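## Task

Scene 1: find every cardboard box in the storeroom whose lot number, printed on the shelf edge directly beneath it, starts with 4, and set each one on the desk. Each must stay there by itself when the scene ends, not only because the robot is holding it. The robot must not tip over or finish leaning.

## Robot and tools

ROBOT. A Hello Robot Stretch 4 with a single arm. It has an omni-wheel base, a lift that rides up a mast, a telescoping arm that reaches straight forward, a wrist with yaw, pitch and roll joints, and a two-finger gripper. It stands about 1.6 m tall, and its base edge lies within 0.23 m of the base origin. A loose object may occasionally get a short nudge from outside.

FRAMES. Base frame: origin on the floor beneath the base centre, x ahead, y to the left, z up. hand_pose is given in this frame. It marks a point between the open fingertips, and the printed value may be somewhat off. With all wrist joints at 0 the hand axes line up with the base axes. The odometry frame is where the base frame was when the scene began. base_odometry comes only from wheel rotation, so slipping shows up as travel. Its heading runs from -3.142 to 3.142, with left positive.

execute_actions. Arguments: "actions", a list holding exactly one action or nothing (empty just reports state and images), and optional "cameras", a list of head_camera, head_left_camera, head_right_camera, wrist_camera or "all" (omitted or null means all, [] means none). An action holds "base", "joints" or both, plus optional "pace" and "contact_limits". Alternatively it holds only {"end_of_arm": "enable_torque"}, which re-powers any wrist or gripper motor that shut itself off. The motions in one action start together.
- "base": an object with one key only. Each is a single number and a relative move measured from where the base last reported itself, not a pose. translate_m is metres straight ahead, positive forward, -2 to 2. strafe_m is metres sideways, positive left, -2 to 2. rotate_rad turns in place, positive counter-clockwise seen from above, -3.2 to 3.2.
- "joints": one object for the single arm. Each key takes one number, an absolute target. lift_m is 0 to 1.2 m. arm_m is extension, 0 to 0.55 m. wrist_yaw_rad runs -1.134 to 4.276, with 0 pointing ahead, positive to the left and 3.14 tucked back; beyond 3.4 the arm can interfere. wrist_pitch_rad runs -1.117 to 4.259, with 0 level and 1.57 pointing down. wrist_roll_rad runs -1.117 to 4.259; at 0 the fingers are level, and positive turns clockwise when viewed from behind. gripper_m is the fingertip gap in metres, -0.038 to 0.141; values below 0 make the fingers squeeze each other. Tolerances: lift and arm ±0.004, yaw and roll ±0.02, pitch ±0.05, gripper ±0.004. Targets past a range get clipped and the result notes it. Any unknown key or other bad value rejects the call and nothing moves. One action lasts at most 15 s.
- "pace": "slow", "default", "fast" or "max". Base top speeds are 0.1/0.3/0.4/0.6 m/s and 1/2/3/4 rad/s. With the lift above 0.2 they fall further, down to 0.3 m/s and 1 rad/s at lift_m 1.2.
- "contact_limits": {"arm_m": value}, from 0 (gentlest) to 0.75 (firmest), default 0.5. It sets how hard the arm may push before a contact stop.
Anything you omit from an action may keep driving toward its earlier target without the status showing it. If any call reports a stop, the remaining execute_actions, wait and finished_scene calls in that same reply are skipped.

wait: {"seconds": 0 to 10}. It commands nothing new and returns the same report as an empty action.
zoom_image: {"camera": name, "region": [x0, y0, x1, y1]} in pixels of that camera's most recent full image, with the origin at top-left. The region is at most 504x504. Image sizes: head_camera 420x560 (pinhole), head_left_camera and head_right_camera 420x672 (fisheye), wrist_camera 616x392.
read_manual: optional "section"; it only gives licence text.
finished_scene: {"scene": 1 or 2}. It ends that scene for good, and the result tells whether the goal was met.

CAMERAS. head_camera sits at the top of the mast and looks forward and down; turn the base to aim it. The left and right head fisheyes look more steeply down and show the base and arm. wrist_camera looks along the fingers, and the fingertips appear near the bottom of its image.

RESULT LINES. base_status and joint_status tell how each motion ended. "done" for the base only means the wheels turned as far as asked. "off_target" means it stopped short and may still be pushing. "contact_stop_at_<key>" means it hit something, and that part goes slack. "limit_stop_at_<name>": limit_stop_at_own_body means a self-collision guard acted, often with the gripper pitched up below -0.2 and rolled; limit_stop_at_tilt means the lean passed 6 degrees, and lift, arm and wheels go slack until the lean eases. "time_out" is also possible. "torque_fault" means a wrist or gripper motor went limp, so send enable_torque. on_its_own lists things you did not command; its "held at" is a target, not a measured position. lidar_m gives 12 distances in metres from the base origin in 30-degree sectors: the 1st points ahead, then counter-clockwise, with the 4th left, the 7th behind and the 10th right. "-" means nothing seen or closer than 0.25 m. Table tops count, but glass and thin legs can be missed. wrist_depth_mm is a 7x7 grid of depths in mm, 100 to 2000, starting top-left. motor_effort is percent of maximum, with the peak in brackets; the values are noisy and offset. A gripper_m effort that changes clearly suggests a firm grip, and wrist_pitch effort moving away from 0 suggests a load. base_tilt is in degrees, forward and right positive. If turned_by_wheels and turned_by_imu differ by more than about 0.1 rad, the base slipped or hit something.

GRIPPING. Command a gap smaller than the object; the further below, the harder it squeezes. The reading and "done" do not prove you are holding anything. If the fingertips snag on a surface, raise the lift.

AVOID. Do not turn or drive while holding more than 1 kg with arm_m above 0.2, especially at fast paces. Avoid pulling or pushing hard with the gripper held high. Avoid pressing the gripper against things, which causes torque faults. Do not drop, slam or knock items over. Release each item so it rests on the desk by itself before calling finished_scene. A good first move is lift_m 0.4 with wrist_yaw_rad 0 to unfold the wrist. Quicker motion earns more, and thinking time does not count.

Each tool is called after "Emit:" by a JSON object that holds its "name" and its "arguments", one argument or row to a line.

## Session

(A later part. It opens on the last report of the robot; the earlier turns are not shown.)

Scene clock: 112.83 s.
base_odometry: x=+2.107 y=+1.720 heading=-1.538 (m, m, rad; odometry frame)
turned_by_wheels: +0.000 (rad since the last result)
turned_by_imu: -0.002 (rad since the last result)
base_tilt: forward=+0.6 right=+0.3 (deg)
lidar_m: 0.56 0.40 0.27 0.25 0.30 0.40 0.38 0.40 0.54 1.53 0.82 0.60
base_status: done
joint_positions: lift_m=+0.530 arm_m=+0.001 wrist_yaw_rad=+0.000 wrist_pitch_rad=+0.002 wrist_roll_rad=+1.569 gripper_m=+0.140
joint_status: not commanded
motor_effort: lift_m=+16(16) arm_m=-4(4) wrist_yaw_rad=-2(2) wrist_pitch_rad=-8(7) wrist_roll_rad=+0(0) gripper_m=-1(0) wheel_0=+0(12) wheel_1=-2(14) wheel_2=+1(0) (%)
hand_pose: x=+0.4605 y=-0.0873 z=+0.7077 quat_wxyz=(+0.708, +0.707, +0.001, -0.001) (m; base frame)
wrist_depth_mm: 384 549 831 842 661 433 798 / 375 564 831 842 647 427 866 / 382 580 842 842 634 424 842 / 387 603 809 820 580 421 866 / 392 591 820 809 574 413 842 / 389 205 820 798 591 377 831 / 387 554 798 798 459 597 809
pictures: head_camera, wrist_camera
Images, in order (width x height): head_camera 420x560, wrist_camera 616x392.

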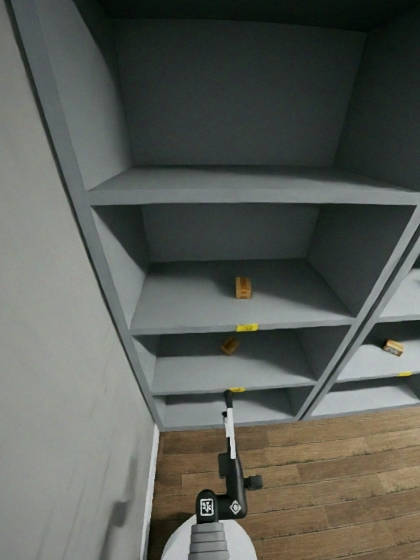

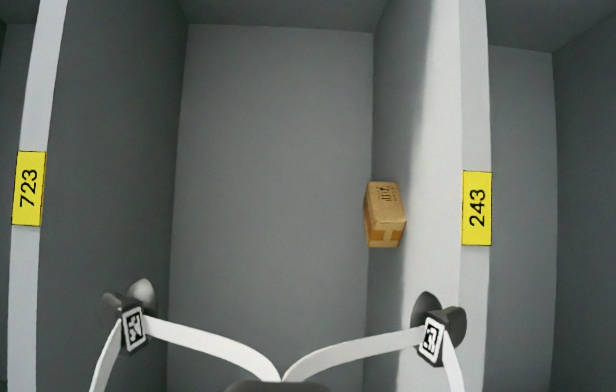

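Emit:
{"name": "execute_actions", "arguments": {
  "actions": [
    {"base":{"strafe_m":-1.91},"joints":{"wrist_roll_rad":0,"wrist_pitch_rad":0.25,"lift_m":0.92},"pace":"fast"}
  ],
  "cameras": []
}}

Emit:
{"name": "execute_actions", "arguments": {
  "actions": [
    {"joints":{"arm_m":0.17}}
  ],
  "cameras": ["wrist_camera"]
}}

Scene clock: 122.50 s.
base_odometry: x=+0.198 y=+1.658 heading=-1.538 (m, m, rad; odometry frame)
turned_by_wheels: +0.000 (rad since the last result)
turned_by_imu: +0.006 (rad since the last result)
base_tilt: forward=+0.6 right=+0.2 (deg)
lidar_m: 0.55 0.61 0.84 1.55 0.57 0.40 0.37 0.39 0.54 1.51 0.84 0.61
base_status: done
joint_positions: lift_m=+0.920 arm_m=+0.001 wrist_yaw_rad=+0.000 wrist_pitch_rad=+0.252 wrist_roll_rad=+0.001 gripper_m=+0.140
joint_status: all done
motor_effort: lift_m=+21(24) arm_m=-4(4) wrist_yaw_rad=-1(2) wrist_pitch_rad=-8(7) wrist_roll_rad=-4(7) gripper_m=-1(0) wheel_0=-1(11) wheel_1=+2(13) wheel_2=+1(1) (%)
hand_pose: x=+0.4514 y=-0.0874 z=+1.0260 quat_wxyz=(+0.992, +0.000, +0.126, +0.000) (m; base frame)
wrist_depth_mm: 574 750 759 759 768 778 615 / 580 768 788 778 809 809 621 / 597 788 798 809 809 820 609 / 569 691 715 647 820 759 615 / 387 407 421 436 452 469 469 / 574 207 878 866 394 402 554 / 603 788 891 891 904 732 585
pictures: none
No camera images: the call's "cameras" was empty. Leave "cameras" out to get every camera's image.

Scene clock: 124.10 s.
base_odometry: x=+0.198 y=+1.658 heading=-1.538 (m, m, rad; odometry frame)
turned_by_wheels: +0.000 (rad since the last result)
turned_by_imu: +0.000 (rad since the last result)
base_tilt: forward=+0.7 right=+0.2 (deg)
lidar_m: 0.56 0.60 0.85 1.57 0.56 0.39 0.37 0.39 0.52 1.56 0.82 0.61
base_status: not commanded
joint_positions: lift_m=+0.920 arm_m=+0.169 wrist_yaw_rad=+0.000 wrist_pitch_rad=+0.252 wrist_roll_rad=+0.001 gripper_m=+0.140
joint_status: all done
motor_effort: lift_m=+21(21) arm_m=+4(5) wrist_yaw_rad=-1(1) wrist_pitch_rad=-7(7) wrist_roll_rad=-3(3) gripper_m=+2(1) wheel_0=-1(1) wheel_1=+2(2) wheel_2=+1(1) (%)
hand_pose: x=+0.6195 y=-0.0874 z=+1.0260 quat_wxyz=(+0.992, +0.000, +0.126, +0.000) (m; base frame)
wrist_depth_mm: 574 597 597 609 621 627 609 / 580 603 627 627 634 634 615 / 597 627 640 647 640 661 627 / 564 634 640 654 668 676 609 / 382 402 418 362 413 466 469 / 273 208 294 304 291 314 314 / 221 216 218 221 223 235 -
pictures: wrist_camera
Images, in order (width x height): wrist_camera 616x392.

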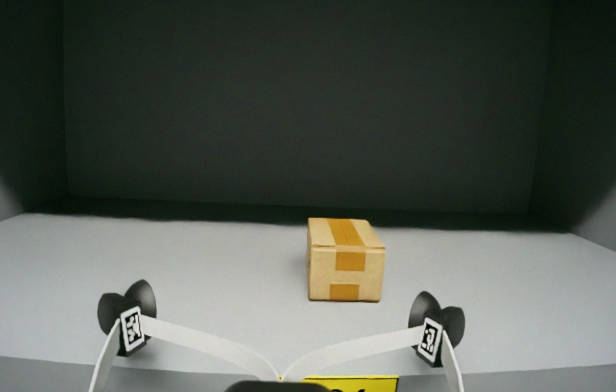

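Emit:
{"name": "execute_actions", "arguments": {
  "actions": [
    {"base":{"strafe_m":-0.045},"joints":{"lift_m":0.91}}
  ],
  "cameras": []
}}

Emit:
{"name": "execute_actions", "arguments": {
  "actions": [
    {"joints":{"arm_m":0.29}}
  ],
  "cameras": ["wrist_camera"]
}}

Emit:
{"name": "execute_actions", "arguments": {
  "actions": [
    {"joints":{"gripper_m":0.01}}
  ],
  "cameras": []
}}

Emit:
{"name": "execute_actions", "arguments": {
  "actions": [
    {"joints":{"lift_m":0.95}}
  ],
  "cameras": ["wrist_camera"]
}}

Scene clock: 130.30 s.
base_odometry: x=+0.153 y=+1.656 heading=-1.538 (m, m, rad; odometry frame)
turned_by_wheels: +0.000 (rad since the last result)
turned_by_imu: +0.000 (rad since the last result)
base_tilt: forward=+0.6 right=+0.2 (deg)
lidar_m: 0.56 0.61 0.84 1.57 0.56 0.37 0.38 0.38 0.55 1.52 0.85 0.60
base_status: done
joint_positions: lift_m=+0.910 arm_m=+0.169 wrist_yaw_rad=+0.000 wrist_pitch_rad=+0.252 wrist_roll_rad=+0.001 gripper_m=+0.140
joint_status: all done
motor_effort: lift_m=+16(19) arm_m=+4(4) wrist_yaw_rad=-1(1) wrist_pitch_rad=-7(8) wrist_roll_rad=-4(3) gripper_m=+1(3) wheel_0=-1(8) wheel_1=+0(8) wheel_2=+1(2) (%)
hand_pose: x=+0.6195 y=-0.0874 z=+1.0165 quat_wxyz=(+0.992, +0.000, +0.126, +0.000) (m; base frame)
wrist_depth_mm: 591 591 609 609 615 621 569 / 609 615 615 621 634 640 559 / 627 621 640 640 640 647 559 / 597 621 640 647 647 676 554 / 359 375 387 307 418 433 439 / 255 208 277 283 273 293 291 / 212 213 213 219 221 227 -
pictures: none
No camera images: the call's "cameras" was empty. Leave "cameras" out to get every camera's image.

Scene clock: 131.67 s.
base_odometry: x=+0.153 y=+1.656 heading=-1.538 (m, m, rad; odometry frame)
turned_by_wheels: +0.000 (rad since the last result)
turned_by_imu: +0.000 (rad since the last result)
base_tilt: forward=+0.6 right=+0.2 (deg)
lidar_m: 0.57 0.60 0.83 1.58 0.56 0.39 0.39 0.39 0.56 1.53 0.84 0.59
base_status: not commanded
joint_positions: lift_m=+0.910 arm_m=+0.289 wrist_yaw_rad=+0.000 wrist_pitch_rad=+0.252 wrist_roll_rad=+0.001 gripper_m=+0.140
joint_status: all done
motor_effort: lift_m=+16(16) arm_m=+4(3) wrist_yaw_rad=-1(0) wrist_pitch_rad=-6(8) wrist_roll_rad=-4(2) gripper_m=+2(2) wheel_0=-1(1) wheel_1=+0(1) wheel_2=+1(1) (%)
hand_pose: x=+0.7395 y=-0.0874 z=+1.0165 quat_wxyz=(+0.992, +0.000, +0.126, +0.000) (m; base frame)
wrist_depth_mm: 477 484 488 496 500 504 508 / 492 492 500 508 517 521 521 / 504 512 521 525 530 525 535 / 512 525 525 535 539 554 539 / 357 373 387 257 418 430 436 / 253 208 257 186 272 293 293 / 206 195 189 187 208 220 -
pictures: wrist_camera
Images, in order (width x height): wrist_camera 616x392.

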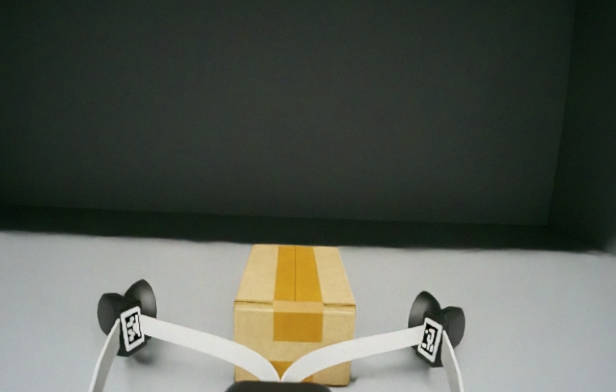

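Scene clock: 133.93 s.
base_odometry: x=+0.153 y=+1.656 heading=-1.538 (m, m, rad; odometry frame)
turned_by_wheels: +0.000 (rad since the last result)
turned_by_imu: +0.000 (rad since the last result)
base_tilt: forward=+0.5 right=+0.0 (deg)
lidar_m: 0.57 0.59 0.86 1.56 0.55 0.41 0.37 0.38 0.54 1.54 0.86 0.59
base_status: not commanded
joint_positions: lift_m=+0.910 arm_m=+0.289 wrist_yaw_rad=+0.000 wrist_pitch_rad=+0.253 wrist_roll_rad=+0.001 gripper_m=+0.010
joint_status: all done
motor_effort: lift_m=+16(16) arm_m=+4(4) wrist_yaw_rad=-1(1) wrist_pitch_rad=-10(11) wrist_roll_rad=-4(3) gripper_m=-21(19) wheel_0=-1(1) wheel_1=-1(1) wheel_2=+1(1) (%)
hand_pose: x=+0.7394 y=-0.0874 z=+1.0162 quat_wxyz=(+0.992, +0.000, +0.126, +0.000) (m; base frame)
wrist_depth_mm: 477 488 496 500 500 500 508 / 492 496 508 508 517 517 521 / 508 512 517 530 530 535 525 / 521 525 535 539 539 554 554 / 353 370 384 248 415 427 436 / 252 263 179 173 287 290 291 / 205 165 174 174 177 217 -
pictures: none
No camera images: the call's "cameras" was empty. Leave "cameras" out to get every camera's image.

Scene clock: 134.93 s.
base_odometry: x=+0.153 y=+1.656 heading=-1.538 (m, m, rad; odometry frame)
turned_by_wheels: +0.000 (rad since the last result)
turned_by_imu: +0.000 (rad since the last result)
base_tilt: forward=+0.7 right=+0.0 (deg)
lidar_m: 0.56 0.61 0.85 1.57 0.54 0.39 0.38 0.39 0.57 1.54 0.83 0.59
base_status: not commanded
joint_positions: lift_m=+0.950 arm_m=+0.289 wrist_yaw_rad=+0.000 wrist_pitch_rad=+0.253 wrist_roll_rad=+0.001 gripper_m=+0.010
joint_status: all done
motor_effort: lift_m=+21(21) arm_m=+4(4) wrist_yaw_rad=+0(1) wrist_pitch_rad=-10(11) wrist_roll_rad=-4(3) gripper_m=-22(23) wheel_0=-1(1) wheel_1=-1(1) wheel_2=+0(1) (%)
hand_pose: x=+0.7394 y=-0.0874 z=+1.0556 quat_wxyz=(+0.992, +0.000, +0.126, +0.000) (m; base frame)
wrist_depth_mm: 480 488 488 492 504 504 508 / 484 492 500 508 512 521 521 / 504 512 517 530 530 530 535 / 517 525 530 544 539 554 539 / 449 473 492 249 530 549 508 / 324 336 179 173 373 375 373 / 264 166 175 173 177 282 294
pictures: wrist_camera
Images, in order (width x height): wrist_camera 616x392.

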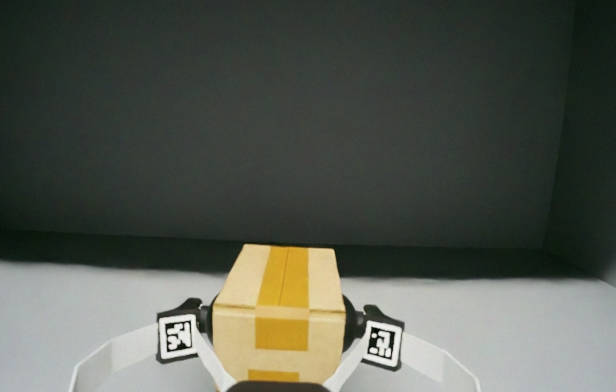

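Emit:
{"name": "execute_actions", "arguments": {
  "actions": [
    {"joints":{"arm_m":0}}
  ],
  "cameras": []
}}

Emit:
{"name": "execute_actions", "arguments": {
  "actions": [
    {"base":{"strafe_m":-1.95},"joints":{"lift_m":0.7},"pace":"fast"}
  ],
  "cameras": []
}}

Emit:
{"name": "execute_actions", "arguments": {
  "actions": [
    {"base":{"translate_m":1.8},"pace":"fast"}
  ],
  "cameras": []
}}

Emit:
{"name": "execute_actions", "arguments": {
  "actions": [
    {"base":{"strafe_m":1.0},"joints":{"arm_m":0.45},"pace":"fast"}
  ],
  "cameras": ["head_camera"]
}}

Scene clock: 142.30 s.
base_odometry: x=+0.153 y=+1.656 heading=-1.538 (m, m, rad; odometry frame)
turned_by_wheels: +0.000 (rad since the last result)
turned_by_imu: +0.000 (rad since the last result)
base_tilt: forward=+0.7 right=+0.1 (deg)
lidar_m: 0.58 0.59 0.86 1.57 0.56 0.40 0.38 0.40 0.55 1.53 0.84 0.59
base_status: not commanded
joint_positions: lift_m=+0.950 arm_m=+0.001 wrist_yaw_rad=+0.000 wrist_pitch_rad=+0.254 wrist_roll_rad=+0.001 gripper_m=+0.010
joint_status: all done
motor_effort: lift_m=+22(22) arm_m=-4(5) wrist_yaw_rad=+0(2) wrist_pitch_rad=-11(11) wrist_roll_rad=-3(4) gripper_m=-21(24) wheel_0=-1(1) wheel_1=+0(1) wheel_2=+1(1) (%)
hand_pose: x=+0.4514 y=-0.0875 z=+1.0556 quat_wxyz=(+0.992, +0.000, +0.126, +0.000) (m; base frame)
wrist_depth_mm: 640 741 750 759 778 759 564 / 647 768 778 788 788 788 544 / 654 778 788 798 820 778 549 / 640 798 809 831 831 750 549 / 462 484 500 250 539 554 517 / 379 384 179 173 397 407 413 / 668 165 174 173 178 668 539
pictures: none
No camera images: the call's "cameras" was empty. Leave "cameras" out to get every camera's image.

Scene clock: 148.83 s.
base_odometry: x=-1.796 y=+1.592 heading=-1.538 (m, m, rad; odometry frame)
turned_by_wheels: +0.000 (rad since the last result)
turned_by_imu: +0.007 (rad since the last result)
base_tilt: forward=+0.6 right=+0.3 (deg)
lidar_m: 2.04 0.76 0.84 1.53 0.57 0.41 0.38 0.40 0.53 0.49 0.53 0.73
base_status: done
joint_positions: lift_m=+0.700 arm_m=+0.001 wrist_yaw_rad=+0.000 wrist_pitch_rad=+0.254 wrist_roll_rad=+0.001 gripper_m=+0.010
joint_status: all done
motor_effort: lift_m=+16(19) arm_m=-4(4) wrist_yaw_rad=-1(1) wrist_pitch_rad=-11(11) wrist_roll_rad=-5(3) gripper_m=-19(22) wheel_0=+0(11) wheel_1=+2(10) wheel_2=+1(1) (%)
hand_pose: x=+0.4513 y=-0.0874 z=+0.8060 quat_wxyz=(+0.992, +0.000, +0.126, +0.000) (m; base frame)
wrist_depth_mm: - - - - 1661 842 603 / - - - - 1618 866 615 / - - - - 1618 854 621 / - - - - 1618 842 621 / - - - 250 1537 820 603 / 1576 1808 179 172 1205 831 597 / 1281 166 174 173 177 732 574
pictures: none
No camera images: the call's "cameras" was empty. Leave "cameras" out to get every camera's image.

Scene clock: 154.77 s.
base_odometry: x=-1.736 y=-0.207 heading=-1.538 (m, m, rad; odometry frame)
turned_by_wheels: +0.000 (rad since the last result)
turned_by_imu: -0.004 (rad since the last result)
base_tilt: forward=+0.6 right=+0.1 (deg)
lidar_m: 1.51 1.02 1.04 2.91 1.06 0.84 2.12 0.74 0.53 0.50 0.51 0.68
base_status: done
joint_positions: lift_m=+0.700 arm_m=+0.001 wrist_yaw_rad=+0.000 wrist_pitch_rad=+0.254 wrist_roll_rad=+0.001 gripper_m=+0.010
joint_status: not commanded
motor_effort: lift_m=+17(16) arm_m=-4(4) wrist_yaw_rad=-1(1) wrist_pitch_rad=-12(11) wrist_roll_rad=-4(4) gripper_m=-20(18) wheel_0=-1(6) wheel_1=+1(9) wheel_2=+1(11) (%)
hand_pose: x=+0.4513 y=-0.0874 z=+0.8060 quat_wxyz=(+0.992, +0.000, +0.126, +0.000) (m; base frame)
wrist_depth_mm: 1182 1160 1182 1205 1229 854 609 / 1182 1205 1229 1229 1255 866 615 / 1229 1229 1281 1255 1281 854 615 / 1308 1308 1308 1308 1336 854 585 / 1281 1336 1336 249 1336 854 609 / 1336 1366 178 173 1229 842 603 / 1336 166 174 173 177 732 603
pictures: none
No camera images: the call's "cameras" was empty. Leave "cameras" out to get every camera's image.

Scene clock: 158.47 s.
base_odometry: x=-0.736 y=-0.174 heading=-1.538 (m, m, rad; odometry frame)
turned_by_wheels: +0.000 (rad since the last result)
turned_by_imu: -0.004 (rad since the last result)
base_tilt: forward=+0.6 right=+0.2 (deg)
lidar_m: 0.73 0.75 1.05 2.74 1.07 0.76 0.72 0.76 1.56 1.49 1.55 0.73
base_status: done
joint_positions: lift_m=+0.700 arm_m=+0.449 wrist_yaw_rad=+0.000 wrist_pitch_rad=+0.253 wrist_roll_rad=+0.001 gripper_m=+0.010
joint_status: all done
motor_effort: lift_m=+17(17) arm_m=+4(5) wrist_yaw_rad=-2(0) wrist_pitch_rad=-11(11) wrist_roll_rad=-4(4) gripper_m=-19(21) wheel_0=+1(12) wheel_1=-2(10) wheel_2=+0(1) (%)
hand_pose: x=+0.8995 y=-0.0873 z=+0.8060 quat_wxyz=(+0.992, +0.000, +0.126, +0.000) (m; base frame)
wrist_depth_mm: 768 759 788 798 809 809 820 / 788 798 798 820 809 831 842 / 809 820 831 854 842 854 866 / 820 842 854 854 866 891 878 / 512 530 549 249 591 904 931 / 362 377 179 173 413 445 946 / 293 165 174 173 177 314 976
pictures: head_camera
Images, in order (width x height): head_camera 420x560.

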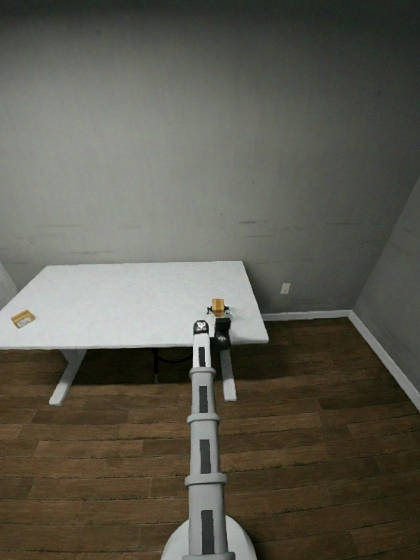

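Emit:
{"name": "execute_actions", "arguments": {
  "actions": [
    {"joints":{"lift_m":0.641}}
  ],
  "cameras": []
}}

Emit:
{"name": "execute_actions", "arguments": {
  "actions": [
    {"joints":{"gripper_m":0.14}}
  ],
  "cameras": []
}}

Emit:
{"name": "execute_actions", "arguments": {
  "actions": [
    {"joints":{"arm_m":0.25}}
  ],
  "cameras": []
}}

Emit:
{"name": "finished_scene", "arguments": {
  "scene": 1
}}

Scene clock: 164.67 s.
base_odometry: x=-0.736 y=-0.174 heading=-1.538 (m, m, rad; odometry frame)
turned_by_wheels: +0.000 (rad since the last result)
turned_by_imu: +0.000 (rad since the last result)
base_tilt: forward=+0.6 right=+0.2 (deg)
lidar_m: 0.74 0.77 1.06 2.76 1.04 0.77 0.74 0.76 1.57 1.46 1.54 0.76
base_status: not commanded
joint_positions: lift_m=+0.641 arm_m=+0.449 wrist_yaw_rad=+0.000 wrist_pitch_rad=+0.254 wrist_roll_rad=+0.001 gripper_m=+0.010
joint_status: all done
motor_effort: lift_m=+16(16) arm_m=+4(4) wrist_yaw_rad=-2(2) wrist_pitch_rad=-10(10) wrist_roll_rad=-2(4) gripper_m=-21(22) wheel_0=+0(1) wheel_1=-2(2) wheel_2=+0(0) (%)
hand_pose: x=+0.8995 y=-0.0873 z=+0.7471 quat_wxyz=(+0.992, +0.000, +0.126, +0.000) (m; base frame)
wrist_depth_mm: 768 768 798 788 798 820 820 / 788 798 809 820 831 820 842 / 820 842 831 842 842 878 854 / 591 615 668 699 741 878 878 / 355 373 384 250 415 466 931 / 252 265 179 173 289 291 293 / 206 165 175 173 178 219 -
pictures: none
No camera images: the call's "cameras" was empty. Leave "cameras" out to get every camera's image.

Scene clock: 166.93 s.
base_odometry: x=-0.736 y=-0.174 heading=-1.538 (m, m, rad; odometry frame)
turned_by_wheels: +0.000 (rad since the last result)
turned_by_imu: +0.000 (rad since the last result)
base_tilt: forward=+0.7 right=+0.3 (deg)
lidar_m: 0.73 0.76 1.06 2.75 1.05 0.74 0.73 0.76 1.58 1.49 1.56 0.76
base_status: not commanded
joint_positions: lift_m=+0.641 arm_m=+0.449 wrist_yaw_rad=+0.000 wrist_pitch_rad=+0.253 wrist_roll_rad=+0.001 gripper_m=+0.140
joint_status: all done
motor_effort: lift_m=+16(16) arm_m=+4(4) wrist_yaw_rad=-2(2) wrist_pitch_rad=-8(10) wrist_roll_rad=-4(3) gripper_m=+0(22) wheel_0=+1(1) wheel_1=-2(2) wheel_2=+0(0) (%)
hand_pose: x=+0.8995 y=-0.0873 z=+0.7473 quat_wxyz=(+0.992, +0.000, +0.126, +0.000) (m; base frame)
wrist_depth_mm: 768 768 768 809 809 798 820 / 778 788 809 820 820 842 842 / 820 831 831 831 842 866 866 / 603 621 668 699 759 878 904 / 362 377 394 263 424 477 904 / 255 208 246 186 273 294 294 / 208 196 189 187 208 220 -
pictures: none
No camera images: the call's "cameras" was empty. Leave "cameras" out to get every camera's image.

Scene clock: 168.63 s.
base_odometry: x=-0.736 y=-0.174 heading=-1.538 (m, m, rad; odometry frame)
turned_by_wheels: +0.000 (rad since the last result)
turned_by_imu: +0.000 (rad since the last result)
base_tilt: forward=+0.6 right=+0.2 (deg)
lidar_m: 0.73 0.76 1.08 2.75 1.06 0.74 0.73 0.75 1.59 1.50 1.54 0.77
base_status: not commanded
joint_positions: lift_m=+0.641 arm_m=+0.251 wrist_yaw_rad=+0.000 wrist_pitch_rad=+0.252 wrist_roll_rad=+0.001 gripper_m=+0.140
joint_status: all done
motor_effort: lift_m=+16(16) arm_m=-4(5) wrist_yaw_rad=-1(2) wrist_pitch_rad=-8(7) wrist_roll_rad=-4(3) gripper_m=-4(3) wheel_0=+0(0) wheel_1=-2(2) wheel_2=+0(0) (%)
hand_pose: x=+0.7010 y=-0.0874 z=+0.7474 quat_wxyz=(+0.992, +0.000, +0.126, +0.000) (m; base frame)
wrist_depth_mm: 960 946 976 991 991 1008 991 / 976 976 1008 991 1042 1025 1042 / 960 1025 1025 1008 1042 1060 1060 / 597 621 668 627 854 1098 1118 / 362 379 387 384 424 477 1138 / 268 208 279 287 277 296 306 / 500 521 427 276 1160 1229 1205
pictures: none
No camera images: the call's "cameras" was empty. Leave "cameras" out to get every camera's image.

The scene is finished: the task was done.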